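# Swap full sharps bin for empty one, stow full

## Task

The sharps bin sitting in the wall bracket is full. Take it out and put it in the tote on the cart, then place the empty sharps bin from the shelved bench into the wall bracket. The cart and the stool may be moved. At the end, release the gripper and back the robot away. The robot must not fall over or finish leaning, or the task fails.

## Robot and tools

Robot: a Hello Robot Stretch 4 with a single arm. It has an omni-wheel base, a lift that runs up a mast, an arm that telescopes forward, a three-joint wrist and a two-finger gripper. It stands about 1.6 m tall, and the base rim lies within 0.23 m of the base origin. There are four cameras: head_camera, head_left_camera, head_right_camera and wrist_camera.

Frames: the base frame sits on the floor under the base centre, with x ahead, y to the left and z up. hand_pose is reported in this frame as a point between the open fingertips, and the printed value may be slightly wrong. The odometry frame is the base frame as it was when the scene began. base_odometry comes from wheel turns only, so slipping counts as travel. Heading runs from -3.142 to 3.142, positive to the left.

execute_actions: the argument "actions" is a list holding one action or none. An empty list just reports state and images. An action may contain "base", "joints" or both, plus optional "pace" and "contact_limits". Alternatively it is {"end_of_arm": "enable_torque"} alone. Motions in one action start together but may finish at different times.
- "base" takes one key, and each is a relative move from where the base last measured itself. translate_m is metres straight ahead, -2 to 2, positive forward. strafe_m is metres sideways, -2 to 2, positive left. rotate_rad is radians turned in place, -3.2 to 3.2, positive counter-clockwise seen from above.
- "joints" holds absolute targets by name, not offsets. lift_m is 0 to 1.2 m. arm_m is 0 to 0.55 m of extension. wrist_yaw_rad is -1.134 to 4.276: 0 points ahead, positive turns left, 3.14 is folded back, and above 3.4 the arm may block it. wrist_pitch_rad is -1.117 to 4.259: 0 is level and 1.57 points down. wrist_roll_rad is -1.117 to 4.259: at 0 the fingers are level, and positive turns clockwise seen from behind. gripper_m is -0.038 to 0.141 m of fingertip gap, and values below 0 press the tips together. A joint target outside its range is clipped and reported. Any other bad value or unknown key rejects the whole call.
- "pace" is "slow", "default", "fast" or "max". Base speed rises across these from 0.1 to 0.6 m/s and turning from 1 to 4 rad/s. Both are reduced when the lift is high.
- "contact_limits" takes only arm_m, from 0 (gentlest) to 0.75 (firmest), with 0.5 as the default. It sets how much push stops the arm.
- "cameras" lists the cameras to return. Leaving it out, null or ["all"] gives every camera, and [] gives none.
A joint or base left out of an action may keep pushing toward an earlier target. If a call reports a stop, any later motion calls in the same reply are skipped.

wait: seconds from 0 to 10. Nothing new is commanded, and it returns state and images. zoom_image: camera is one camera name, and region is [x0, y0, x1, y1] in pixels of that camera's latest full image, measured from the top-left corner, at most 504 by 504. finished_scene: scene is the number of the current scene. It cannot be undone, so call it only once the swap is complete and will stay that way.

Result lines:
- base_status and joint_status tell how each motion ended. "done" means the target was reached; for the base it means the wheels turned enough, even if they slipped. "off_target" means it came to rest short and may still be pushing. "contact_stop_at_<key>" means it hit something, and that part then goes slack. "limit_stop_at_<name>" means a built-in guard stopped it. "time_out" can also appear. "torque_fault" means a wrist or gripper motor has gone limp, and you must send enable_torque to restore it.
- on_its_own describes things not commanded in this call. "held at" there gives a target, not a position.
- lidar_m gives 12 distances in 30-degree sectors going counter-clockwise: the 1st is ahead, the 4th left, the 7th behind and the 10th right. "-" means nothing was seen, or something closer than 0.25 m. Clear objects and thin legs can be missed.
- wrist_depth_mm is a 7x7 grid of depth values in millimetres, from 100 to 2000, starting at the top left.
- turned_by_wheels and turned_by_imu are compared: a gap above about 0.1 rad means a collision or slip.
- base_tilt is in degrees, with forward and right positive.
- motor_effort is percent of maximum, with the peak value in brackets.
- pictures names the returned images in order.

Gripping: command a gripper_m smaller than the object's width. A firm squeeze from a command of 0 or more shows up as a change in gripper_m effort, and a load in a level gripper moves wrist_pitch effort away from 0. The gripper reading alone does not prove you are holding anything. If the fingertips jam against a surface, raise the lift.

Setup: at the start, sending lift_m 0.4 together with wrist_yaw_rad 0 unfolds the wrist. Tilting the gripper up while it is rolled can trigger limit_stop_at_own_body.

Avoid:
- Leaning beyond 6 degrees, which gives limit_stop_at_tilt and freezes the lift, arm and wheels.
- Driving or turning with more than 1 kg held and arm_m above 0.2, especially at fast paces.
- Strong pulls or pushes with the gripper high.
- Pressing the gripper into objects with base or arm moves.
- Dropping, slamming or knocking items over.

Loose objects may occasionally get a small nudge. The robot keeps its last command between calls.

Each tool is called after "Request:" as name(argument=value, ...), one argument or row to a line, values as JSON.

## Session

Request:
execute_actions(
  actions=[],
)

Scene clock: 0.00 s.
base_odometry: x=+0.000 y=+0.000 heading=+0.000 (m, m, rad; odometry frame)
turned_by_wheels: +0.000 (rad since the last result)
turned_by_imu: +0.000 (rad since the last result)
base_tilt: forward=+0.4 right=+0.3 (deg)
lidar_m: 1.28 1.25 1.40 1.81 1.80 1.96 1.86 1.53 1.54 2.13 2.11 2.31
base_status: not commanded
joint_positions: lift_m=+0.155 arm_m=-0.002 wrist_yaw_rad=+3.043 wrist_pitch_rad=+0.004 wrist_roll_rad=+0.015 gripper_m=+0.057
joint_status: not commanded
motor_effort: lift_m=+20 arm_m=+0 wrist_yaw_rad=+0 wrist_pitch_rad=-5 wrist_roll_rad=+0 gripper_m=+0 wheel_0=+0 wheel_1=-1 wheel_2=+0 (%)
hand_pose: x=-0.1099 y=+0.1153 z=+0.3324 quat_wxyz=(+0.049, -0.002, +0.008, +0.999) (m; base frame)
wrist_depth_mm: - 135 1921 - - - - / - 135 - - - - - / 111 136 - - - - - / 132 180 - - - - - / 1537 1756 1863 - - - - / 1078 1118 195 1160 196 1160 1138 / 768 750 798 - 778 778 798
pictures: head_camera, head_left_camera, head_right_camera, wrist_camera
Images, in order (width x height): head_camera 420x560, head_left_camera 420x672, head_right_camera 420x672, wrist_camera 616x392.

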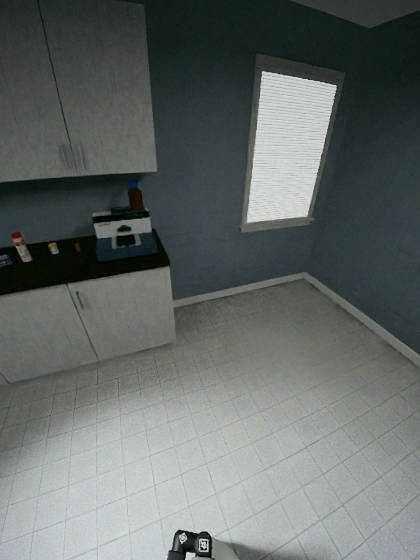

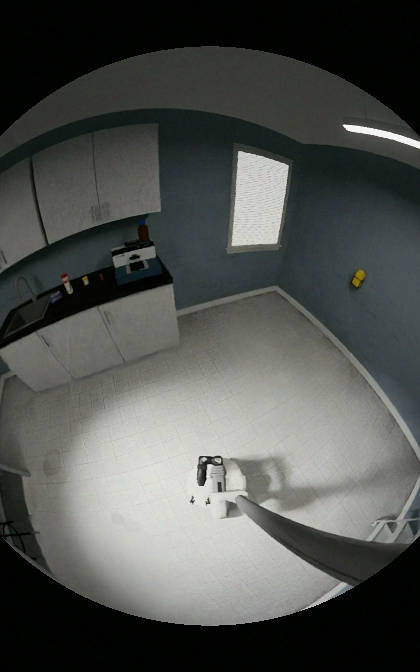

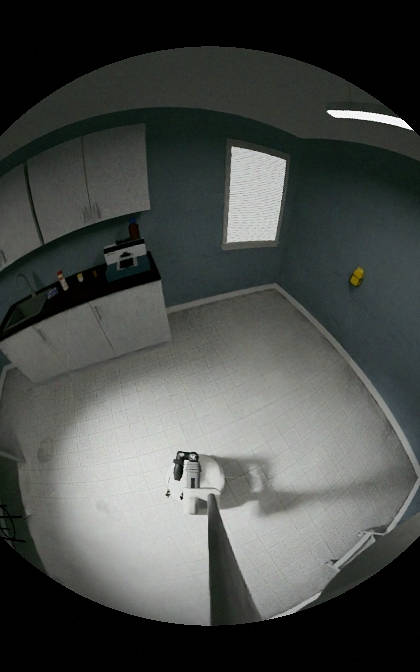

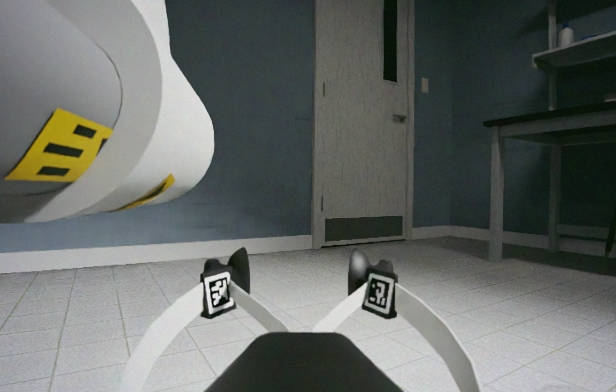

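Request:
execute_actions(
  actions=[
    {"base":{"rotate_rad":2.2},"joints":{"lift_m":0.4,"wrist_yaw_rad":0},"pace":"fast"},
  ],
  cameras=["head_camera","head_left_camera"],
)

Request:
execute_actions(
  actions=[
    {"base":{"rotate_rad":2.2},"pace":"fast"},
  ],
  cameras=["head_camera","head_left_camera"],
)

Request:
execute_actions(
  actions=[
    {"base":{"rotate_rad":0.69},"joints":{"lift_m":0.75,"gripper_m":0.14},"pace":"fast"},
  ],
  cameras=[],
)

Request:
execute_actions(
  actions=[
    {"base":{"translate_m":1.1},"pace":"fast"},
  ],
  cameras=["head_camera","head_right_camera","wrist_camera"],
)

Scene clock: 6.90 s.
base_odometry: x=+0.000 y=+0.000 heading=+2.199 (m, m, rad; odometry frame)
turned_by_wheels: +2.199 (rad since the last result)
turned_by_imu: +2.158 (rad since the last result)
base_tilt: forward=+0.4 right=+0.3 (deg)
lidar_m: 1.82 2.10 1.84 1.53 1.64 2.10 2.12 2.25 1.28 1.26 1.48 1.82
base_status: done
joint_positions: lift_m=+0.400 arm_m=-0.002 wrist_yaw_rad=+0.000 wrist_pitch_rad=+0.004 wrist_roll_rad=+0.015 gripper_m=+0.057
joint_status: all done
motor_effort: lift_m=+23(26) arm_m=+0(1) wrist_yaw_rad=-2(10) wrist_pitch_rad=-6(5) wrist_roll_rad=+0(1) gripper_m=-1(0) wheel_0=-5(13) wheel_1=-4(12) wheel_2=-2(12) (%)
hand_pose: x=+0.4571 y=-0.0873 z=+0.5768 quat_wxyz=(+1.000, +0.007, +0.002, +0.000) (m; base frame)
wrist_depth_mm: - - - - - - - / - - - - - - - / - - - - - - - / - - - - - - - / - - - - - - - / 1708 1756 195 1808 197 1808 1808 / 1255 1205 1281 - 1255 1255 1255
pictures: head_camera, head_left_camera
Images, in order (width x height): head_camera 420x560, head_left_camera 420x672.

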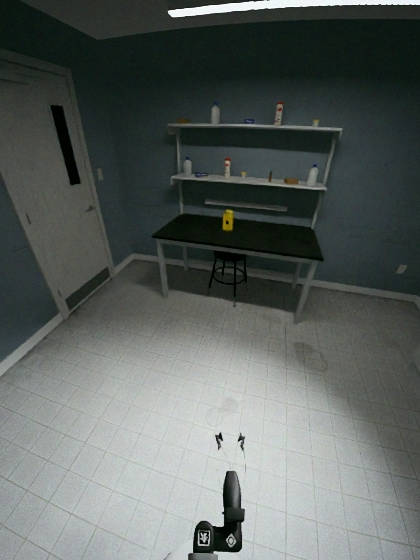

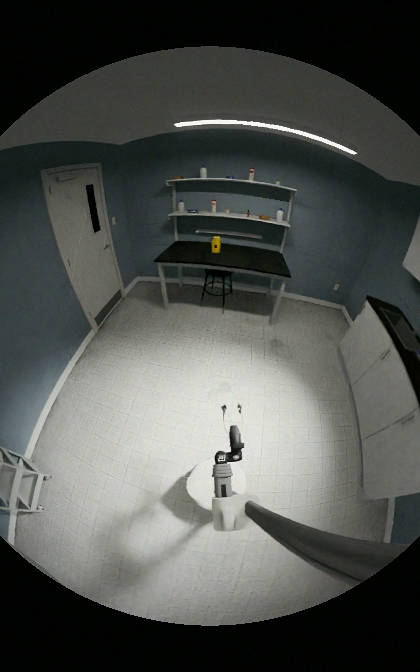

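Scene clock: 8.90 s.
base_odometry: x=+0.000 y=+0.000 heading=-1.885 (m, m, rad; odometry frame)
turned_by_wheels: +2.199 (rad since the last result)
turned_by_imu: +2.158 (rad since the last result)
base_tilt: forward=+0.3 right=+0.3 (deg)
lidar_m: 1.69 2.10 2.12 2.15 1.26 1.28 1.55 1.81 1.80 2.04 1.82 1.52
base_status: done
joint_positions: lift_m=+0.400 arm_m=-0.002 wrist_yaw_rad=+0.000 wrist_pitch_rad=+0.004 wrist_roll_rad=+0.015 gripper_m=+0.057
joint_status: not commanded
motor_effort: lift_m=+22(23) arm_m=+0(0) wrist_yaw_rad=-1(2) wrist_pitch_rad=-7(6) wrist_roll_rad=+1(0) gripper_m=-3(2) wheel_0=-4(12) wheel_1=-2(13) wheel_2=-1(12) (%)
hand_pose: x=+0.4571 y=-0.0874 z=+0.5769 quat_wxyz=(+1.000, +0.007, +0.002, +0.000) (m; base frame)
wrist_depth_mm: 1618 1808 - - 1863 1537 1308 / 1576 1863 - - 1808 1537 1336 / 1618 1756 - - 1808 1464 1308 / 1576 1808 - - 1808 1464 1308 / 1576 1808 - - 1661 1397 1366 / 1576 1756 195 1808 197 1397 1308 / 1205 1205 1281 - 1255 1160 1255
pictures: head_camera, head_left_camera
Images, in order (width x height): head_camera 420x560, head_left_camera 420x672.

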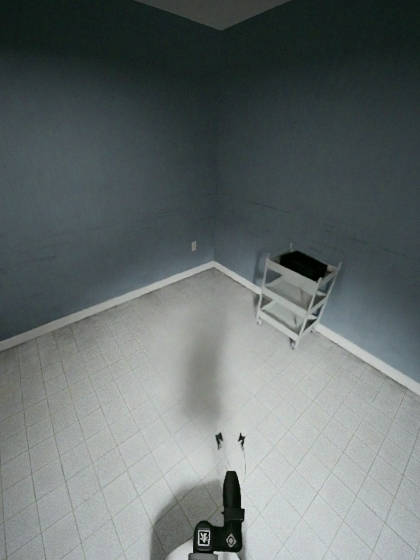

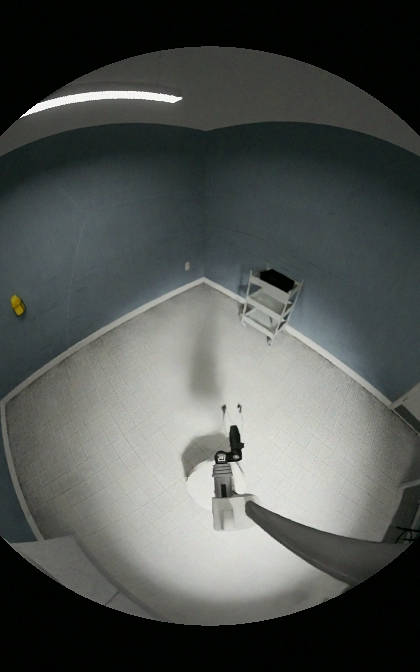

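Scene clock: 10.87 s.
base_odometry: x=+0.000 y=+0.000 heading=-1.195 (m, m, rad; odometry frame)
turned_by_wheels: +0.689 (rad since the last result)
turned_by_imu: +0.677 (rad since the last result)
base_tilt: forward=+0.3 right=+0.3 (deg)
lidar_m: 2.12 2.11 1.99 1.26 1.32 1.79 1.87 1.89 1.92 1.82 1.53 2.22
base_status: done
joint_positions: lift_m=+0.750 arm_m=-0.002 wrist_yaw_rad=+0.000 wrist_pitch_rad=+0.004 wrist_roll_rad=+0.015 gripper_m=+0.140
joint_status: all done
motor_effort: lift_m=+23(24) arm_m=-1(1) wrist_yaw_rad=-1(2) wrist_pitch_rad=-6(7) wrist_roll_rad=+2(1) gripper_m=+3(2) wheel_0=-4(11) wheel_1=-3(12) wheel_2=-1(9) (%)
hand_pose: x=+0.4571 y=-0.0874 z=+0.9268 quat_wxyz=(+1.000, +0.007, +0.002, +0.000) (m; base frame)
wrist_depth_mm: 1708 1756 1808 1863 1921 1863 1921 / 1808 1708 1808 1863 1921 1921 1921 / 1756 1808 1863 1863 1863 1921 1921 / 1756 1808 1808 1863 1863 1863 1921 / 1808 1808 1863 1921 1983 1921 - / 1756 1863 1808 1863 1863 1921 - / 1756 1808 1808 - 1921 1921 -
pictures: none
No camera images: the call's "cameras" was empty. Leave "cameras" out to get every camera's image.

Scene clock: 15.00 s.
base_odometry: x=+0.404 y=-1.023 heading=-1.195 (m, m, rad; odometry frame)
turned_by_wheels: +0.001 (rad since the last result)
turned_by_imu: -0.002 (rad since the last result)
base_tilt: forward=+0.3 right=+0.3 (deg)
lidar_m: 1.00 1.06 1.44 1.91 1.57 1.82 3.69 2.64 1.47 1.39 1.51 1.07
base_status: done
joint_positions: lift_m=+0.750 arm_m=-0.002 wrist_yaw_rad=+0.000 wrist_pitch_rad=+0.004 wrist_roll_rad=+0.015 gripper_m=+0.140
joint_status: not commanded
motor_effort: lift_m=+22(23) arm_m=+0(1) wrist_yaw_rad=-1(1) wrist_pitch_rad=-6(6) wrist_roll_rad=+0(1) gripper_m=+1(0) wheel_0=+5(11) wheel_1=+4(9) wheel_2=+0(14) (%)
hand_pose: x=+0.4571 y=-0.0874 z=+0.9268 quat_wxyz=(+1.000, +0.007, +0.002, +0.000) (m; base frame)
wrist_depth_mm: 759 759 778 798 798 820 820 / 750 778 778 798 809 820 831 / 759 778 788 798 809 820 831 / 759 768 788 788 820 831 854 / 768 778 788 809 820 831 842 / 768 778 788 798 809 831 842 / 768 788 798 - 820 831 854
pictures: head_camera, head_right_camera, wrist_camera
camera_calibration (this result's frames):
wrist_camera: T_world_to_cam=[[-0.0118236, -0.999796, -0.0163783, -0.0642914], [-0.0290687, 0.0167162, -0.999438, 0.991402], [0.999507, -0.0113408, -0.0292604, -0.207152], [0, 0, 0, 1]] pos_world=[0.235108, -0.0832001, 0.98373]
Images, in order (width x height): head_camera 420x560, head_right_camera 420x672, wrist_camera 616x392.

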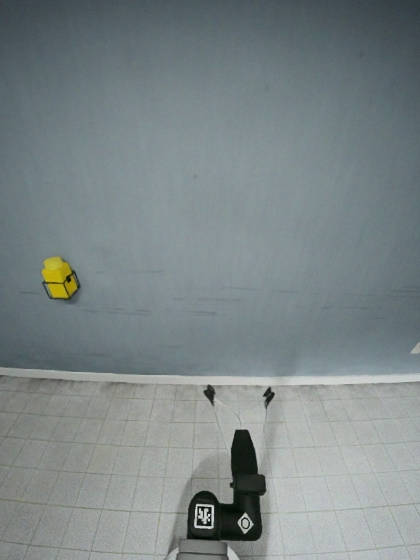

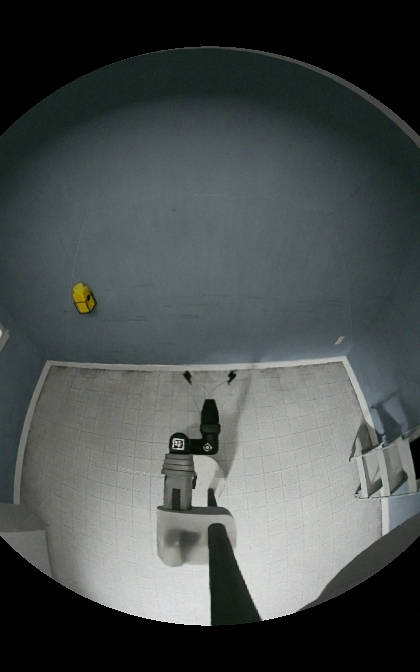

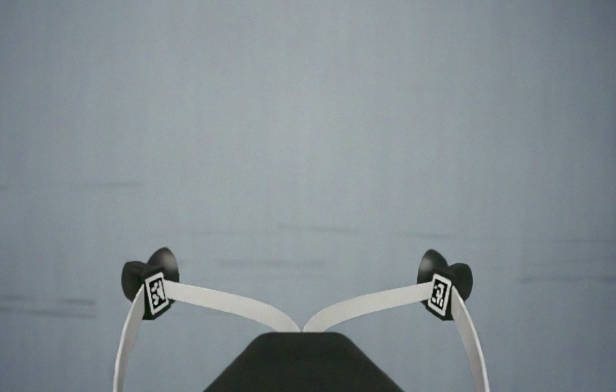

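Request:
execute_actions(
  actions=[
    {"base":{"rotate_rad":0.05},"pace":"fast"},
  ],
  cameras=[],
)

Request:
execute_actions(
  actions=[
    {"base":{"strafe_m":0.76},"joints":{"lift_m":0.85,"arm_m":0.1},"pace":"fast"},
  ],
  cameras=[],
)

Request:
execute_actions(
  actions=[
    {"base":{"translate_m":0.2},"pace":"fast"},
  ],
  cameras=["head_camera","wrist_camera"],
)

Request:
zoom_image(
  camera="head_camera",
  region=[160,240,310,400],
)

Scene clock: 19.63 s.
base_odometry: x=+0.404 y=-1.023 heading=-1.145 (m, m, rad; odometry frame)
turned_by_wheels: +0.049 (rad since the last result)
turned_by_imu: +0.048 (rad since the last result)
base_tilt: forward=+0.3 right=+0.3 (deg)
lidar_m: 1.00 1.07 1.49 1.90 1.57 1.93 3.72 2.51 1.42 1.39 1.44 1.06
base_status: done
joint_positions: lift_m=+0.750 arm_m=-0.002 wrist_yaw_rad=+0.000 wrist_pitch_rad=+0.004 wrist_roll_rad=+0.015 gripper_m=+0.140
joint_status: not commanded
motor_effort: lift_m=+23(22) arm_m=-1(1) wrist_yaw_rad=-1(0) wrist_pitch_rad=-6(6) wrist_roll_rad=+1(2) gripper_m=+0(0) wheel_0=-5(6) wheel_1=-4(6) wheel_2=-1(7) (%)
hand_pose: x=+0.4571 y=-0.0874 z=+0.9268 quat_wxyz=(+1.000, +0.007, +0.002, +0.000) (m; base frame)
wrist_depth_mm: 778 778 768 788 778 788 798 / 778 778 788 788 788 788 798 / 778 778 788 798 798 798 798 / 788 788 788 798 788 798 798 / 788 798 798 798 788 798 809 / 798 798 809 798 809 798 809 / 788 798 798 - 809 809 809
pictures: none
No camera images: the call's "cameras" was empty. Leave "cameras" out to get every camera's image.

Scene clock: 22.77 s.
base_odometry: x=+1.096 y=-0.709 heading=-1.145 (m, m, rad; odometry frame)
turned_by_wheels: +0.000 (rad since the last result)
turned_by_imu: +0.001 (rad since the last result)
base_tilt: forward=+0.4 right=+0.3 (deg)
lidar_m: 0.91 1.09 1.19 1.12 1.16 1.01 2.43 3.16 2.22 2.12 1.47 1.08
base_status: done
joint_positions: lift_m=+0.850 arm_m=+0.099 wrist_yaw_rad=+0.000 wrist_pitch_rad=+0.004 wrist_roll_rad=+0.015 gripper_m=+0.140
joint_status: all done
motor_effort: lift_m=+23(24) arm_m=+8(8) wrist_yaw_rad=-1(1) wrist_pitch_rad=-5(7) wrist_roll_rad=+0(1) gripper_m=+1(2) wheel_0=-1(15) wheel_1=+3(14) wheel_2=+0(1) (%)
hand_pose: x=+0.5581 y=-0.0874 z=+1.0268 quat_wxyz=(+1.000, +0.007, +0.002, +0.000) (m; base frame)
wrist_depth_mm: 691 691 699 699 699 699 707 / 691 699 699 699 707 707 707 / 699 699 699 707 707 715 715 / 699 699 707 699 715 715 715 / 707 707 707 707 715 715 715 / 699 707 707 615 715 723 732 / 707 707 715 - 723 715 732
pictures: none
No camera images: the call's "cameras" was empty. Leave "cameras" out to get every camera's image.

Scene clock: 24.60 s.
base_odometry: x=+1.179 y=-0.891 heading=-1.145 (m, m, rad; odometry frame)
turned_by_wheels: +0.000 (rad since the last result)
turned_by_imu: +0.000 (rad since the last result)
base_tilt: forward=+0.3 right=+0.3 (deg)
lidar_m: 0.72 0.85 1.17 1.13 1.24 1.19 2.41 3.37 2.23 2.17 1.19 0.85
base_status: done
joint_positions: lift_m=+0.850 arm_m=+0.099 wrist_yaw_rad=+0.000 wrist_pitch_rad=+0.004 wrist_roll_rad=+0.015 gripper_m=+0.140
joint_status: not commanded
motor_effort: lift_m=+23(23) arm_m=+6(8) wrist_yaw_rad=-1(1) wrist_pitch_rad=-6(6) wrist_roll_rad=+1(0) gripper_m=+2(2) wheel_0=+3(10) wheel_1=+3(9) wheel_2=-1(13) (%)
hand_pose: x=+0.5581 y=-0.0874 z=+1.0268 quat_wxyz=(+1.000, +0.007, +0.002, +0.000) (m; base frame)
wrist_depth_mm: 496 500 500 504 508 508 508 / 500 500 504 504 508 508 508 / 500 504 508 508 512 508 512 / 504 508 508 512 508 517 512 / 508 508 415 512 512 517 521 / 508 512 407 410 517 521 525 / 512 517 517 - 525 521 517
pictures: head_camera, wrist_camera
camera_calibration (this result's frames):
wrist_camera: T_world_to_cam=[[-0.0117834, -0.999796, -0.0163799, -0.0614692], [-0.0289416, 0.0167151, -0.999441, 1.09424], [0.999512, -0.0113027, -0.0291327, -0.305273], [0, 0, 0, 1]] pos_world=[0.336069, -0.0831975, 1.08373]
Images, in order (width x height): head_camera 420x560, wrist_camera 616x392.

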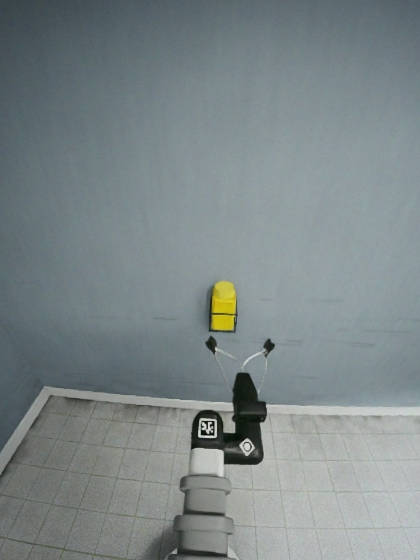

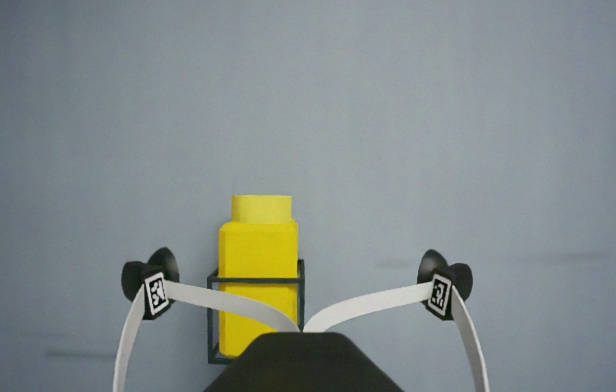

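Region (160, 240, 310, 400) of head_camera's 420x560 image, scaled by 3.150, with more detail than that image has; it fills the left 472 columns of this view, and the rest is white.

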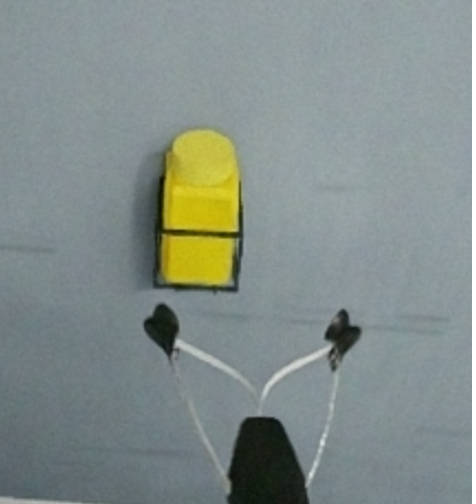

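Request:
execute_actions(
  actions=[
    {"base":{"strafe_m":0.044},"joints":{"lift_m":0.83,"arm_m":0.24}},
  ],
  cameras=["head_camera","wrist_camera"],
)

Scene clock: 29.40 s.
base_odometry: x=+1.219 y=-0.873 heading=-1.145 (m, m, rad; odometry frame)
turned_by_wheels: +0.000 (rad since the last result)
turned_by_imu: +0.000 (rad since the last result)
base_tilt: forward=+0.4 right=+0.3 (deg)
lidar_m: 0.71 0.85 1.12 1.08 1.18 1.13 2.38 3.39 2.27 2.20 1.18 0.87
base_status: done
joint_positions: lift_m=+0.830 arm_m=+0.239 wrist_yaw_rad=+0.000 wrist_pitch_rad=+0.004 wrist_roll_rad=+0.015 gripper_m=+0.140
joint_status: all done
motor_effort: lift_m=+17(22) arm_m=+8(13) wrist_yaw_rad=-1(1) wrist_pitch_rad=-5(5) wrist_roll_rad=+1(0) gripper_m=+2(2) wheel_0=-4(13) wheel_1=+3(11) wheel_2=+0(0) (%)
hand_pose: x=+0.6980 y=-0.0874 z=+1.0073 quat_wxyz=(+1.000, +0.007, +0.002, +0.000) (m; base frame)
wrist_depth_mm: 364 364 366 366 370 373 373 / 364 368 368 370 370 373 373 / 366 370 370 373 375 373 373 / 368 370 370 285 375 375 377 / 370 373 373 270 375 375 379 / 370 373 272 270 377 379 377 / 375 373 375 - 379 379 382
pictures: head_camera, wrist_camera
camera_calibration (this result's frames):
wrist_camera: T_world_to_cam=[[-0.0117478, -0.999797, -0.0163795, -0.0601552], [-0.0289723, 0.0167141, -0.99944, 1.07878], [0.999511, -0.0112667, -0.0291628, -0.44567], [0, 0, 0, 1]] pos_world=[0.476, -0.0831951, 1.0642]
Images, in order (width x height): head_camera 420x560, wrist_camera 616x392.

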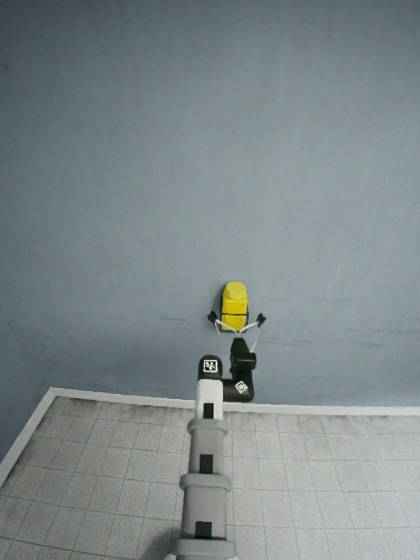

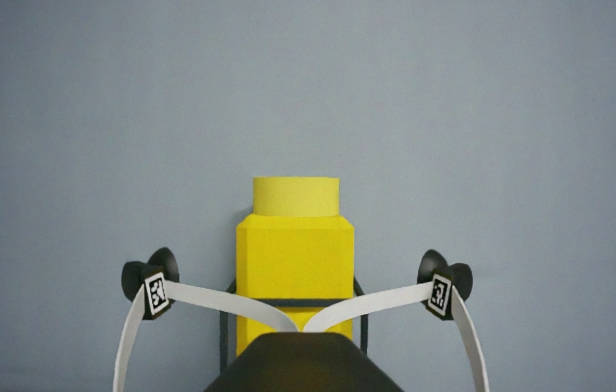

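Request:
execute_actions(
  actions=[
    {"joints":{"arm_m":0.335,"lift_m":0.826}},
  ],
  cameras=["wrist_camera"],
)

Request:
execute_actions(
  actions=[
    {"joints":{"gripper_m":0.04}},
  ],
  cameras=["head_camera","wrist_camera"],
)

Request:
zoom_image(
  camera="head_camera",
  region=[180,260,290,360],
)

Scene clock: 33.93 s.
base_odometry: x=+1.219 y=-0.873 heading=-1.145 (m, m, rad; odometry frame)
turned_by_wheels: +0.000 (rad since the last result)
turned_by_imu: +0.000 (rad since the last result)
base_tilt: forward=+0.3 right=+0.3 (deg)
lidar_m: 0.74 0.88 1.15 1.06 1.18 1.15 2.36 3.43 2.25 2.22 1.20 0.87
base_status: not commanded
joint_positions: lift_m=+0.826 arm_m=+0.334 wrist_yaw_rad=+0.000 wrist_pitch_rad=+0.004 wrist_roll_rad=+0.015 gripper_m=+0.140
joint_status: all done
motor_effort: lift_m=+17(17) arm_m=+8(6) wrist_yaw_rad=-1(0) wrist_pitch_rad=-6(4) wrist_roll_rad=+1(1) gripper_m=+1(2) wheel_0=-4(4) wheel_1=+3(2) wheel_2=+0(0) (%)
hand_pose: x=+0.7930 y=-0.0874 z=+1.0033 quat_wxyz=(+1.000, +0.007, +0.002, +0.000) (m; base frame)
wrist_depth_mm: 272 273 273 273 276 278 278 / 272 274 274 276 278 278 279 / 273 274 276 278 278 279 281 / 274 276 277 186 278 281 282 / 277 277 179 175 223 282 283 / 277 278 175 175 194 283 283 / 278 279 175 - 283 285 285
pictures: wrist_camera
camera_calibration (this result's frames):
wrist_camera: T_world_to_cam=[[-0.0117668, -0.999797, -0.0163797, -0.0590952], [-0.0289591, 0.0167147, -0.999441, 1.07752], [0.999511, -0.0112859, -0.0291499, -0.540752], [0, 0, 0, 1]] pos_world=[0.570996, -0.0831964, 1.06018]
Images, in order (width x height): wrist_camera 616x392.

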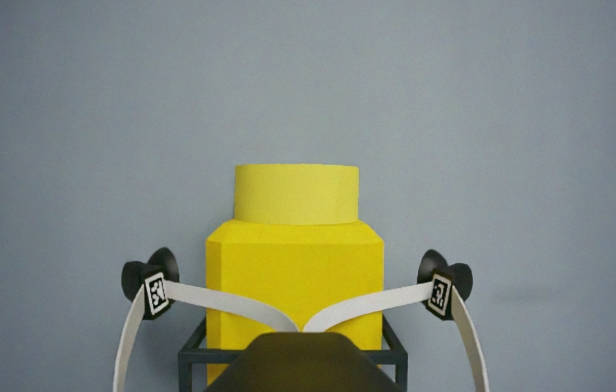

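Scene clock: 35.97 s.
base_odometry: x=+1.219 y=-0.874 heading=-1.144 (m, m, rad; odometry frame)
turned_by_wheels: +0.001 (rad since the last result)
turned_by_imu: -0.017 (rad since the last result)
base_tilt: forward=+0.4 right=+0.3 (deg)
lidar_m: 0.72 0.86 1.11 1.07 1.16 1.16 2.13 3.35 2.29 2.22 1.22 0.87
base_status: not commanded
joint_positions: lift_m=+0.826 arm_m=+0.336 wrist_yaw_rad=+0.018 wrist_pitch_rad=+0.002 wrist_roll_rad=+0.015 gripper_m=+0.041
joint_status: all done
on_its_own: wrist_yaw_rad is at rest, and its effort (-52) is outside its rest range (-13 to +13)
motor_effort: lift_m=+17(17) arm_m=-4(8) wrist_yaw_rad=-52(53) wrist_pitch_rad=+1(6) wrist_roll_rad=+1(1) gripper_m=-28(30) wheel_0=-3(5) wheel_1=-3(3) wheel_2=+15(16) (%)
hand_pose: x=+0.7966 y=-0.0823 z=+1.0039 quat_wxyz=(+1.000, +0.007, +0.001, +0.009) (m; base frame)
wrist_depth_mm: 265 265 266 268 270 270 271 / 266 267 267 268 268 270 271 / 267 268 270 270 271 272 272 / 268 268 268 169 271 272 273 / 270 270 167 162 213 272 273 / 271 270 163 163 178 274 276 / 272 272 163 - 189 274 276
pictures: head_camera, wrist_camera
camera_calibration (this result's frames):
wrist_camera: T_world_to_cam=[[0.00601932, -0.999848, -0.0163591, -0.0681018], [-0.0270465, 0.0161906, -0.999503, 1.07666], [0.999616, 0.00645878, -0.0269449, -0.545058], [0, 0, 0, 1]] pos_world=[0.574379, -0.0820029, 1.06033]
Images, in order (width x height): head_camera 420x560, wrist_camera 616x392.

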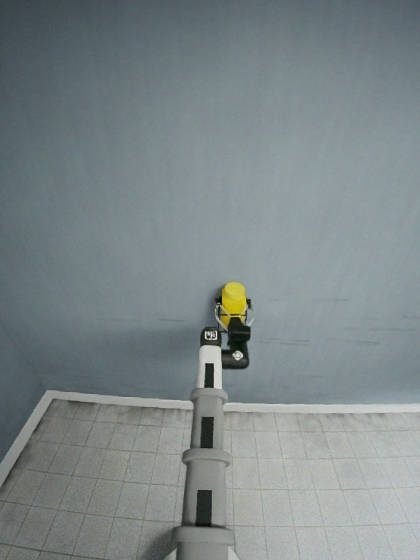

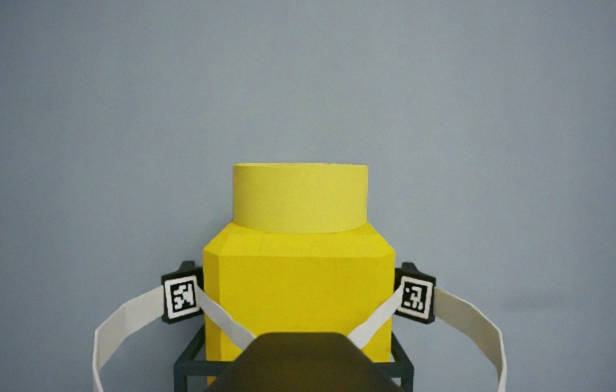

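Region (180, 260, 290, 360) of head_camera's 420x560 image, scaled by 4.582, with more detail than that image has; it fills the top 458 rows of this view, and the rest is white.

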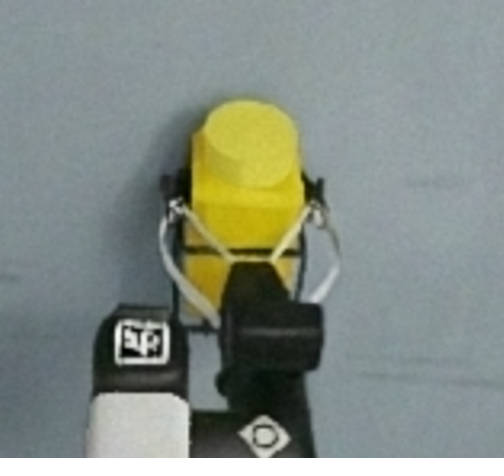

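Pulling against the front rail; relieve it.

Request:
execute_actions(
  actions=[
    {"base":{"strafe_m":0.007},"joints":{"arm_m":0.346},"pace":"slow"},
  ],
  cameras=[],
)

Request:
execute_actions(
  actions=[
    {"joints":{"lift_m":0.86},"pace":"slow"},
  ],
  cameras=["wrist_camera"],
)

Scene clock: 39.77 s.
base_odometry: x=+1.225 y=-0.871 heading=-1.144 (m, m, rad; odometry frame)
turned_by_wheels: +0.000 (rad since the last result)
turned_by_imu: +0.000 (rad since the last result)
base_tilt: forward=+0.3 right=+0.3 (deg)
lidar_m: 0.71 0.86 1.12 1.06 1.17 1.15 2.09 3.36 2.28 2.22 1.20 0.88
base_status: done
joint_positions: lift_m=+0.826 arm_m=+0.345 wrist_yaw_rad=+0.000 wrist_pitch_rad=+0.004 wrist_roll_rad=+0.015 gripper_m=+0.040
joint_status: all done
motor_effort: lift_m=+17(17) arm_m=+8(9) wrist_yaw_rad=-2(52) wrist_pitch_rad=-5(5) wrist_roll_rad=+1(0) gripper_m=-18(29) wheel_0=-6(9) wheel_1=+5(7) wheel_2=+4(14) (%)
hand_pose: x=+0.8040 y=-0.0873 z=+1.0033 quat_wxyz=(+1.000, +0.007, +0.002, +0.000) (m; base frame)
wrist_depth_mm: 256 257 259 262 263 266 267 / 257 259 260 263 265 267 268 / 258 259 262 264 266 268 270 / 258 260 263 172 267 270 272 / 259 262 167 161 214 271 272 / 260 260 161 161 177 272 273 / 263 264 162 - 184 272 276
pictures: none
No camera images: the call's "cameras" was empty. Leave "cameras" out to get every camera's image.

Scene clock: 40.87 s.
base_odometry: x=+1.225 y=-0.871 heading=-1.144 (m, m, rad; odometry frame)
turned_by_wheels: +0.000 (rad since the last result)
turned_by_imu: +0.000 (rad since the last result)
base_tilt: forward=+0.3 right=+0.3 (deg)
lidar_m: 0.73 0.88 1.10 1.05 1.16 1.13 2.09 3.36 2.29 2.21 1.19 0.86
base_status: not commanded
joint_positions: lift_m=+0.860 arm_m=+0.345 wrist_yaw_rad=+0.000 wrist_pitch_rad=+0.008 wrist_roll_rad=+0.015 gripper_m=+0.040
joint_status: all done
motor_effort: lift_m=+25(26) arm_m=+8(7) wrist_yaw_rad=-1(2) wrist_pitch_rad=-17(16) wrist_roll_rad=+1(0) gripper_m=-20(20) wheel_0=-5(6) wheel_1=+5(6) wheel_2=+4(4) (%)
hand_pose: x=+0.8040 y=-0.0874 z=+1.0355 quat_wxyz=(+1.000, +0.007, +0.004, +0.000) (m; base frame)
wrist_depth_mm: 254 256 258 260 263 265 267 / 255 258 260 263 264 266 268 / 257 258 262 265 265 267 270 / 258 260 263 171 267 270 271 / 260 263 167 160 215 271 273 / 260 263 161 161 177 272 273 / 262 265 171 - 272 273 276
pictures: wrist_camera
camera_calibration (this result's frames):
wrist_camera: T_world_to_cam=[[-0.0119421, -0.999796, -0.016286, -0.058426], [-0.0328637, 0.0166708, -0.999321, 1.11308], [0.999388, -0.0113988, -0.0330561, -0.546647], [0, 0, 0, 1]] pos_world=[0.582195, -0.0832012, 1.09331]
Images, in order (width x height): wrist_camera 616x392.

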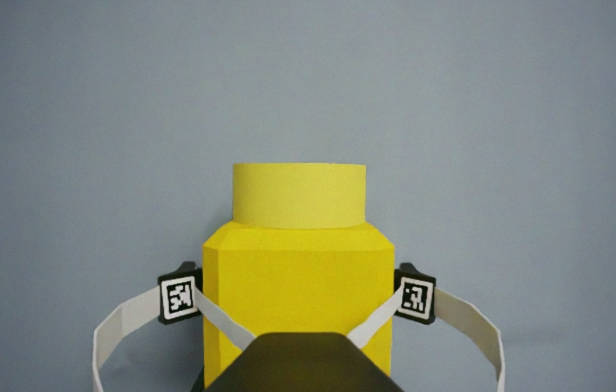

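Request:
execute_actions(
  actions=[
    {"joints":{"lift_m":0.96}},
  ],
  cameras=["head_camera"],
)

Request:
execute_actions(
  actions=[
    {"base":{"translate_m":-0.35},"joints":{"arm_m":0.0}},
  ],
  cameras=[],
)

Request:
execute_actions(
  actions=[
    {"base":{"rotate_rad":-1.58}},
  ],
  cameras=[],
)

Request:
execute_actions(
  actions=[
    {"base":{"translate_m":1.6},"pace":"fast"},
  ],
)

Scene clock: 46.60 s.
base_odometry: x=+1.225 y=-0.871 heading=-1.144 (m, m, rad; odometry frame)
turned_by_wheels: +0.000 (rad since the last result)
turned_by_imu: +0.000 (rad since the last result)
base_tilt: forward=+0.4 right=+0.3 (deg)
lidar_m: 0.72 0.87 1.11 1.07 1.18 1.14 2.06 3.36 2.29 2.21 1.22 0.87
base_status: not commanded
joint_positions: lift_m=+0.960 arm_m=+0.345 wrist_yaw_rad=+0.000 wrist_pitch_rad=+0.007 wrist_roll_rad=+0.015 gripper_m=+0.040
joint_status: all done
motor_effort: lift_m=+24(25) arm_m=+7(8) wrist_yaw_rad=-1(0) wrist_pitch_rad=-16(17) wrist_roll_rad=+1(1) gripper_m=-19(21) wheel_0=-5(5) wheel_1=+5(5) wheel_2=+3(4) (%)
hand_pose: x=+0.8040 y=-0.0874 z=+1.1357 quat_wxyz=(+1.000, +0.007, +0.004, +0.000) (m; base frame)
wrist_depth_mm: 255 257 258 262 263 265 267 / 256 258 259 262 264 267 268 / 257 259 260 264 266 268 270 / 258 260 263 170 266 268 271 / 260 262 166 160 215 271 273 / 262 262 161 161 177 273 274 / 263 265 172 - 272 274 277
pictures: head_camera
Images, in order (width x height): head_camera 420x560.

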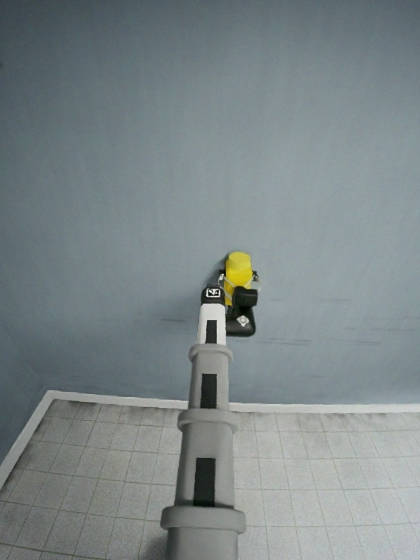

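Scene clock: 49.23 s.
base_odometry: x=+1.081 y=-0.553 heading=-1.145 (m, m, rad; odometry frame)
turned_by_wheels: -0.001 (rad since the last result)
turned_by_imu: +0.001 (rad since the last result)
base_tilt: forward=+0.3 right=+0.3 (deg)
lidar_m: 0.39 1.21 1.13 1.10 0.98 0.85 2.11 2.97 2.72 2.22 1.70 0.43
base_status: done
joint_positions: lift_m=+0.960 arm_m=+0.001 wrist_yaw_rad=+0.000 wrist_pitch_rad=+0.008 wrist_roll_rad=+0.015 gripper_m=+0.040
joint_status: all done
motor_effort: lift_m=+24(24) arm_m=-8(10) wrist_yaw_rad=-1(2) wrist_pitch_rad=-16(16) wrist_roll_rad=+0(1) gripper_m=-17(19) wheel_0=-5(9) wheel_1=-5(9) wheel_2=+1(12) (%)
hand_pose: x=+0.4607 y=-0.0874 z=+1.1357 quat_wxyz=(+1.000, +0.007, +0.004, +0.000) (m; base frame)
wrist_depth_mm: 917 917 931 931 946 946 946 / 917 931 931 931 931 946 960 / 931 931 931 946 960 960 960 / 917 931 946 170 960 946 960 / 931 946 165 160 214 976 976 / 931 931 161 161 177 976 976 / 946 931 172 - 976 976 991
pictures: none
No camera images: the call's "cameras" was empty. Leave "cameras" out to get every camera's image.

Scene clock: 51.43 s.
base_odometry: x=+1.081 y=-0.553 heading=-2.724 (m, m, rad; odometry frame)
turned_by_wheels: -1.579 (rad since the last result)
turned_by_imu: -1.549 (rad since the last result)
base_tilt: forward=+0.3 right=+0.3 (deg)
lidar_m: 0.40 1.70 1.22 1.06 1.24 1.13 1.09 0.97 0.84 1.95 2.86 0.44
base_status: done
joint_positions: lift_m=+0.960 arm_m=+0.001 wrist_yaw_rad=+0.000 wrist_pitch_rad=+0.008 wrist_roll_rad=+0.015 gripper_m=+0.040
joint_status: not commanded
motor_effort: lift_m=+24(24) arm_m=-8(8) wrist_yaw_rad=+0(4) wrist_pitch_rad=-16(15) wrist_roll_rad=+0(0) gripper_m=-19(19) wheel_0=+6(10) wheel_1=+3(10) wheel_2=+3(8) (%)
hand_pose: x=+0.4607 y=-0.0875 z=+1.1357 quat_wxyz=(+1.000, +0.007, +0.004, +0.000) (m; base frame)
wrist_depth_mm: 1808 - - - - - - / 1756 - - - - - - / 1756 - - - - - - / 1808 - - 170 - - - / 1808 - 166 160 214 - - / 1808 - 161 161 177 - - / 1756 - 172 - - - -
pictures: none
No camera images: the call's "cameras" was empty. Leave "cameras" out to get every camera's image.

Scene clock: 57.23 s.
base_odometry: x=-0.381 y=-1.203 heading=-2.723 (m, m, rad; odometry frame)
turned_by_wheels: +0.001 (rad since the last result)
turned_by_imu: -0.003 (rad since the last result)
base_tilt: forward=+0.4 right=+0.3 (deg)
lidar_m: 0.39 1.06 1.24 1.18 1.23 1.69 2.73 2.19 2.88 2.75 1.50 0.41
base_status: done
joint_positions: lift_m=+0.960 arm_m=+0.001 wrist_yaw_rad=+0.000 wrist_pitch_rad=+0.008 wrist_roll_rad=+0.015 gripper_m=+0.040
joint_status: not commanded
motor_effort: lift_m=+24(24) arm_m=-8(8) wrist_yaw_rad=-1(1) wrist_pitch_rad=-16(16) wrist_roll_rad=+1(1) gripper_m=-19(21) wheel_0=+4(10) wheel_1=+4(9) wheel_2=-1(13) (%)
hand_pose: x=+0.4607 y=-0.0874 z=+1.1357 quat_wxyz=(+1.000, +0.007, +0.004, +0.000) (m; base frame)
wrist_depth_mm: 750 759 778 778 788 788 798 / 759 759 778 788 788 798 798 / 768 768 788 788 788 809 820 / 778 778 778 170 798 809 820 / 778 778 166 160 214 820 842 / 768 778 162 161 177 809 820 / 778 788 172 - 809 831 831
pictures: head_camera, head_left_camera, head_right_camera, wrist_camera
camera_calibration (this result's frames):
wrist_camera: T_world_to_cam=[[-0.0117762, -0.999798, -0.0162882, -0.0609219], [-0.0323983, 0.0166623, -0.999336, 1.20173], [0.999406, -0.0112407, -0.0325879, -0.200809], [0, 0, 0, 1]] pos_world=[0.238906, -0.0831905, 1.1934]
Images, in order (width x height): head_camera 420x560, head_left_camera 420x672, head_right_camera 420x672, wrist_camera 616x392.

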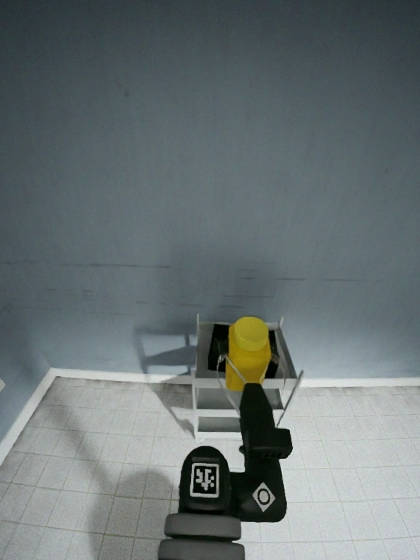

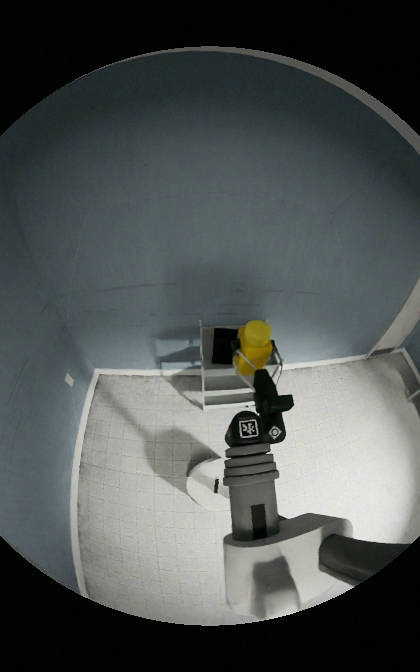

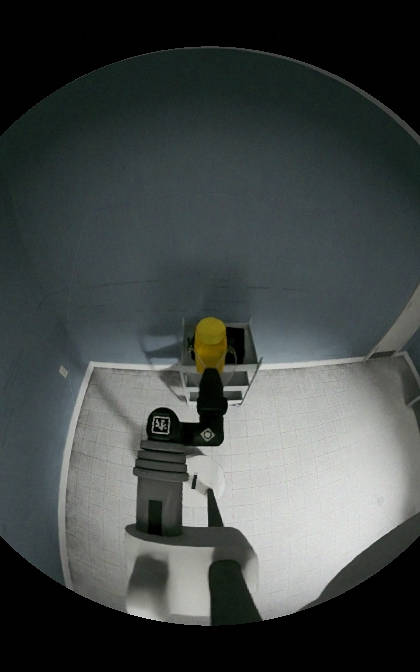

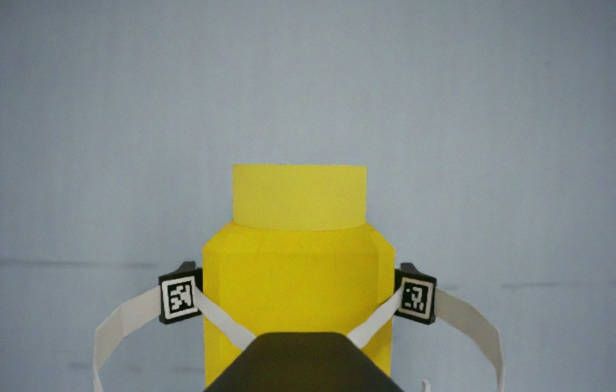

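Request:
execute_actions(
  actions=[
    {"base":{"strafe_m":-0.05},"joints":{"lift_m":0.6}},
  ],
  cameras=["head_camera","wrist_camera"],
)

Request:
zoom_image(
  camera="head_camera",
  region=[160,300,310,450],
)

Scene clock: 61.97 s.
base_odometry: x=-0.401 y=-1.157 heading=-2.723 (m, m, rad; odometry frame)
turned_by_wheels: +0.000 (rad since the last result)
turned_by_imu: +0.000 (rad since the last result)
base_tilt: forward=+0.3 right=+0.3 (deg)
lidar_m: 0.39 1.06 1.30 1.21 1.30 1.75 2.53 2.20 2.86 2.70 1.48 0.64
base_status: done
joint_positions: lift_m=+0.600 arm_m=+0.001 wrist_yaw_rad=+0.000 wrist_pitch_rad=+0.008 wrist_roll_rad=+0.015 gripper_m=+0.040
joint_status: all done
motor_effort: lift_m=+18(23) arm_m=-7(7) wrist_yaw_rad=-1(2) wrist_pitch_rad=-15(16) wrist_roll_rad=+1(0) gripper_m=-20(20) wheel_0=+3(13) wheel_1=-4(12) wheel_2=+0(0) (%)
hand_pose: x=+0.4607 y=-0.0874 z=+0.7762 quat_wxyz=(+1.000, +0.007, +0.004, +0.000) (m; base frame)
wrist_depth_mm: 759 768 768 778 778 798 798 / 759 768 778 788 798 798 809 / 768 768 788 788 788 798 809 / 759 788 788 170 798 809 820 / 768 574 166 160 214 809 820 / 778 357 161 161 177 394 831 / 788 788 172 - 820 820 842
pictures: head_camera, wrist_camera
camera_calibration (this result's frames):
wrist_camera: T_world_to_cam=[[-0.0119098, -0.999796, -0.0162876, -0.0667557], [-0.0324481, 0.0166666, -0.999334, 0.842434], [0.999402, -0.0113734, -0.03264, -0.212485], [0, 0, 0, 1]] pos_world=[0.238898, -0.0831993, 0.83385]
Images, in order (width x height): head_camera 420x560, wrist_camera 616x392.

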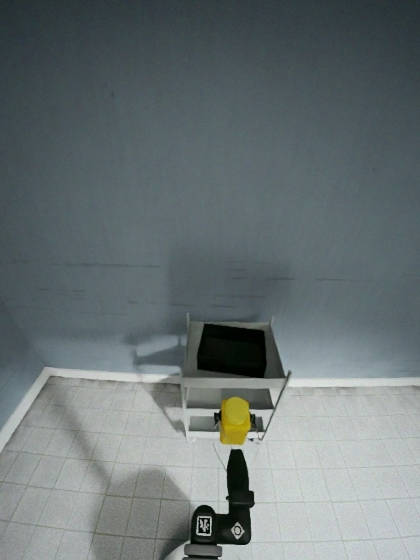

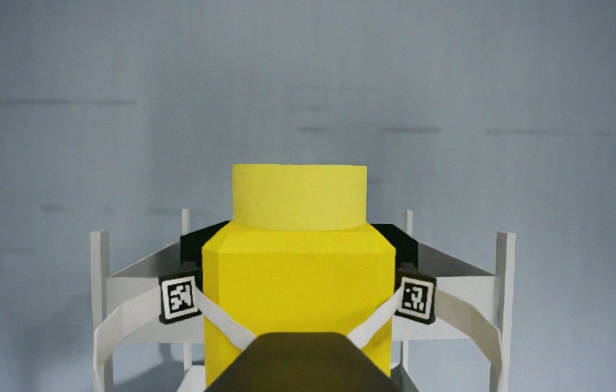

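Region (160, 300, 310, 450) of head_camera's 420x560 image, scaled by 3.360, with more detail than that image has.

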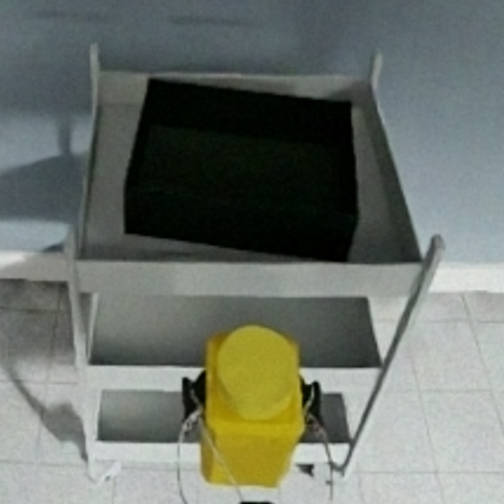

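Request:
execute_actions(
  actions=[
    {"joints":{"lift_m":0.77,"arm_m":0.04},"pace":"fast"},
  ],
  cameras=[],
)

Request:
execute_actions(
  actions=[
    {"joints":{"arm_m":0.33}},
  ],
  cameras=["head_camera"],
)

Request:
execute_actions(
  actions=[
    {"joints":{"lift_m":0.675},"pace":"slow"},
  ],
  cameras=["head_camera","wrist_camera"],
)

Request:
zoom_image(
  camera="head_camera",
  region=[160,280,310,430],
)

Scene clock: 68.03 s.
base_odometry: x=-0.401 y=-1.157 heading=-2.723 (m, m, rad; odometry frame)
turned_by_wheels: +0.000 (rad since the last result)
turned_by_imu: +0.000 (rad since the last result)
base_tilt: forward=+0.4 right=+0.3 (deg)
lidar_m: 0.41 1.06 1.29 1.23 1.27 1.76 2.52 2.21 2.83 2.68 1.47 0.63
base_status: not commanded
joint_positions: lift_m=+0.770 arm_m=+0.039 wrist_yaw_rad=+0.000 wrist_pitch_rad=+0.007 wrist_roll_rad=+0.015 gripper_m=+0.040
joint_status: all done
motor_effort: lift_m=+23(28) arm_m=+8(10) wrist_yaw_rad=-1(2) wrist_pitch_rad=-16(17) wrist_roll_rad=+1(0) gripper_m=-20(19) wheel_0=+3(3) wheel_1=-4(4) wheel_2=+0(0) (%)
hand_pose: x=+0.4980 y=-0.0874 z=+0.9458 quat_wxyz=(+1.000, +0.007, +0.004, +0.000) (m; base frame)
wrist_depth_mm: 723 723 741 741 750 768 768 / 715 732 741 750 759 768 768 / 723 741 750 759 759 768 778 / 732 741 750 170 768 778 778 / 732 741 166 160 214 778 788 / 732 741 161 162 177 778 788 / 741 750 172 - 564 788 798
pictures: none
No camera images: the call's "cameras" was empty. Leave "cameras" out to get every camera's image.

Scene clock: 70.03 s.
base_odometry: x=-0.401 y=-1.157 heading=-2.723 (m, m, rad; odometry frame)
turned_by_wheels: +0.000 (rad since the last result)
turned_by_imu: +0.000 (rad since the last result)
base_tilt: forward=+0.3 right=+0.3 (deg)
lidar_m: 0.58 1.06 1.31 1.24 1.28 1.76 2.52 2.22 2.83 2.71 1.48 0.61
base_status: not commanded
joint_positions: lift_m=+0.770 arm_m=+0.329 wrist_yaw_rad=+0.000 wrist_pitch_rad=+0.007 wrist_roll_rad=+0.015 gripper_m=+0.040
joint_status: all done
motor_effort: lift_m=+24(24) arm_m=+8(9) wrist_yaw_rad=-1(1) wrist_pitch_rad=-16(15) wrist_roll_rad=+1(1) gripper_m=-19(20) wheel_0=+3(3) wheel_1=-4(4) wheel_2=+0(0) (%)
hand_pose: x=+0.7880 y=-0.0874 z=+0.9458 quat_wxyz=(+1.000, +0.007, +0.004, +0.000) (m; base frame)
wrist_depth_mm: 452 455 455 462 466 473 477 / 449 455 459 462 469 477 477 / 452 459 459 469 477 480 480 / 455 459 466 170 473 480 488 / 455 462 166 160 214 480 488 / 459 462 161 162 177 484 492 / 462 466 172 - 480 488 496
pictures: head_camera
Images, in order (width x height): head_camera 420x560.

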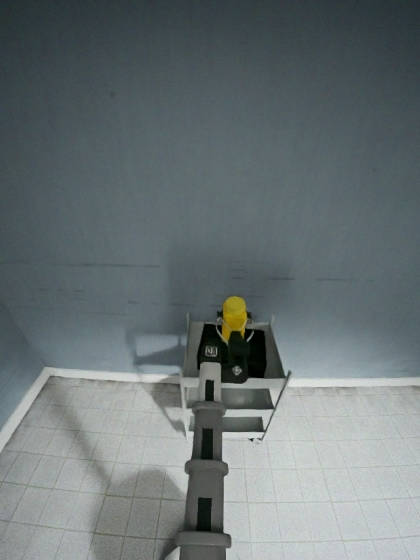

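Scene clock: 71.70 s.
base_odometry: x=-0.401 y=-1.157 heading=-2.723 (m, m, rad; odometry frame)
turned_by_wheels: +0.000 (rad since the last result)
turned_by_imu: +0.000 (rad since the last result)
base_tilt: forward=+0.4 right=+0.3 (deg)
lidar_m: 0.60 1.08 1.29 1.24 1.28 1.76 2.54 2.18 2.83 2.70 1.48 0.62
base_status: not commanded
joint_positions: lift_m=+0.675 arm_m=+0.329 wrist_yaw_rad=+0.000 wrist_pitch_rad=+0.007 wrist_roll_rad=+0.015 gripper_m=+0.040
joint_status: all done
motor_effort: lift_m=+18(25) arm_m=+8(7) wrist_yaw_rad=-1(1) wrist_pitch_rad=-15(16) wrist_roll_rad=+1(1) gripper_m=-19(21) wheel_0=+3(3) wheel_1=-4(4) wheel_2=+0(0) (%)
hand_pose: x=+0.7880 y=-0.0874 z=+0.8512 quat_wxyz=(+1.000, +0.007, +0.004, +0.000) (m; base frame)
wrist_depth_mm: 449 452 459 462 466 469 480 / 452 455 459 469 469 477 480 / 455 459 462 473 473 477 484 / 455 462 462 170 477 480 484 / 455 462 166 160 214 480 488 / 462 364 161 161 177 484 492 / 459 320 172 - 314 310 496
pictures: head_camera, wrist_camera
camera_calibration (this result's frames):
wrist_camera: T_world_to_cam=[[-0.0117359, -0.999798, -0.0162887, -0.0617215], [-0.0323516, 0.016661, -0.999338, 0.927994], [0.999408, -0.0112012, -0.0325406, -0.537215], [0, 0, 0, 1]] pos_world=[0.566195, -0.0831878, 0.908892]
Images, in order (width x height): head_camera 420x560, wrist_camera 616x392.

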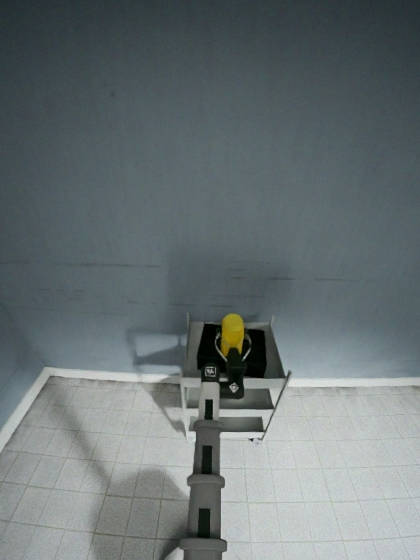

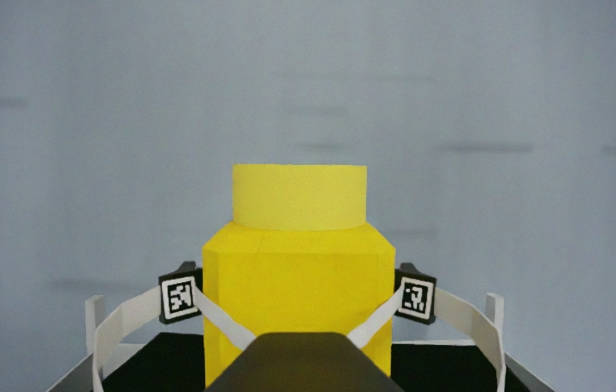

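Region (160, 280, 310, 430) of head_camera's 420x560 image, scaled by 3.360, with more detail than that image has.

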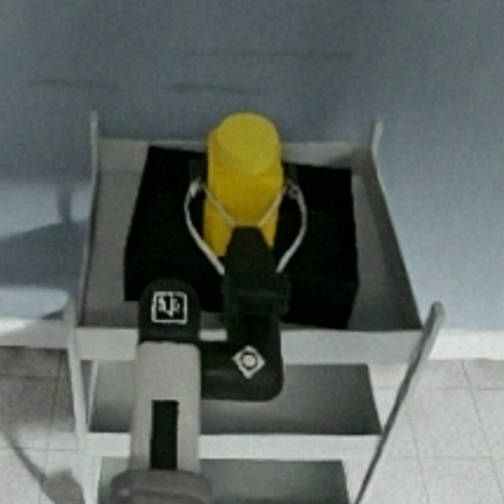

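Request:
execute_actions(
  actions=[
    {"joints":{"lift_m":0.65},"pace":"slow"},
  ],
  cameras=[],
)

Scene clock: 74.67 s.
base_odometry: x=-0.401 y=-1.157 heading=-2.723 (m, m, rad; odometry frame)
turned_by_wheels: +0.000 (rad since the last result)
turned_by_imu: +0.000 (rad since the last result)
base_tilt: forward=+0.3 right=+0.3 (deg)
lidar_m: 0.60 1.06 1.32 1.25 1.30 1.77 2.52 2.19 2.82 2.67 1.49 0.62
base_status: not commanded
joint_positions: lift_m=+0.650 arm_m=+0.329 wrist_yaw_rad=+0.000 wrist_pitch_rad=+0.008 wrist_roll_rad=+0.015 gripper_m=+0.040
joint_status: all done
motor_effort: lift_m=+18(17) arm_m=+7(8) wrist_yaw_rad=-1(1) wrist_pitch_rad=-16(16) wrist_roll_rad=+0(0) gripper_m=-19(20) wheel_0=+3(3) wheel_1=-4(4) wheel_2=+0(0) (%)
hand_pose: x=+0.7880 y=-0.0874 z=+0.8262 quat_wxyz=(+1.000, +0.007, +0.004, +0.000) (m; base frame)
wrist_depth_mm: 445 452 455 462 469 473 477 / 449 452 459 466 469 477 477 / 452 459 462 469 469 480 484 / 455 459 466 170 477 484 484 / 455 462 166 160 214 480 488 / 459 298 161 161 177 389 492 / 399 279 172 - 312 309 496
pictures: none
No camera images: the call's "cameras" was empty. Leave "cameras" out to get every camera's image.

Request:
execute_actions(
  actions=[
    {"joints":{"lift_m":0.638},"pace":"slow"},
  ],
  cameras=[],
)

Scene clock: 77.47 s.
base_odometry: x=-0.401 y=-1.157 heading=-2.723 (m, m, rad; odometry frame)
turned_by_wheels: +0.000 (rad since the last result)
turned_by_imu: +0.000 (rad since the last result)
base_tilt: forward=+0.3 right=+0.3 (deg)
lidar_m: 0.59 1.06 1.31 1.24 1.29 1.75 2.52 2.18 2.85 2.70 1.46 0.63
base_status: not commanded
joint_positions: lift_m=+0.638 arm_m=+0.329 wrist_yaw_rad=+0.000 wrist_pitch_rad=+0.008 wrist_roll_rad=+0.015 gripper_m=+0.040
joint_status: all done
motor_effort: lift_m=+18(18) arm_m=+8(8) wrist_yaw_rad=-1(1) wrist_pitch_rad=-16(15) wrist_roll_rad=+2(0) gripper_m=-20(19) wheel_0=+3(3) wheel_1=-4(4) wheel_2=+0(0) (%)
hand_pose: x=+0.7880 y=-0.0874 z=+0.8142 quat_wxyz=(+1.000, +0.007, +0.004, +0.000) (m; base frame)
wrist_depth_mm: 449 452 459 462 466 473 480 / 452 455 459 469 473 473 484 / 452 455 462 469 473 480 484 / 452 462 462 170 473 484 484 / 462 462 165 160 215 484 484 / 459 298 161 161 177 362 492 / 271 279 172 - 314 307 236
pictures: none
No camera images: the call's "cameras" was empty. Leave "cameras" out to get every camera's image.


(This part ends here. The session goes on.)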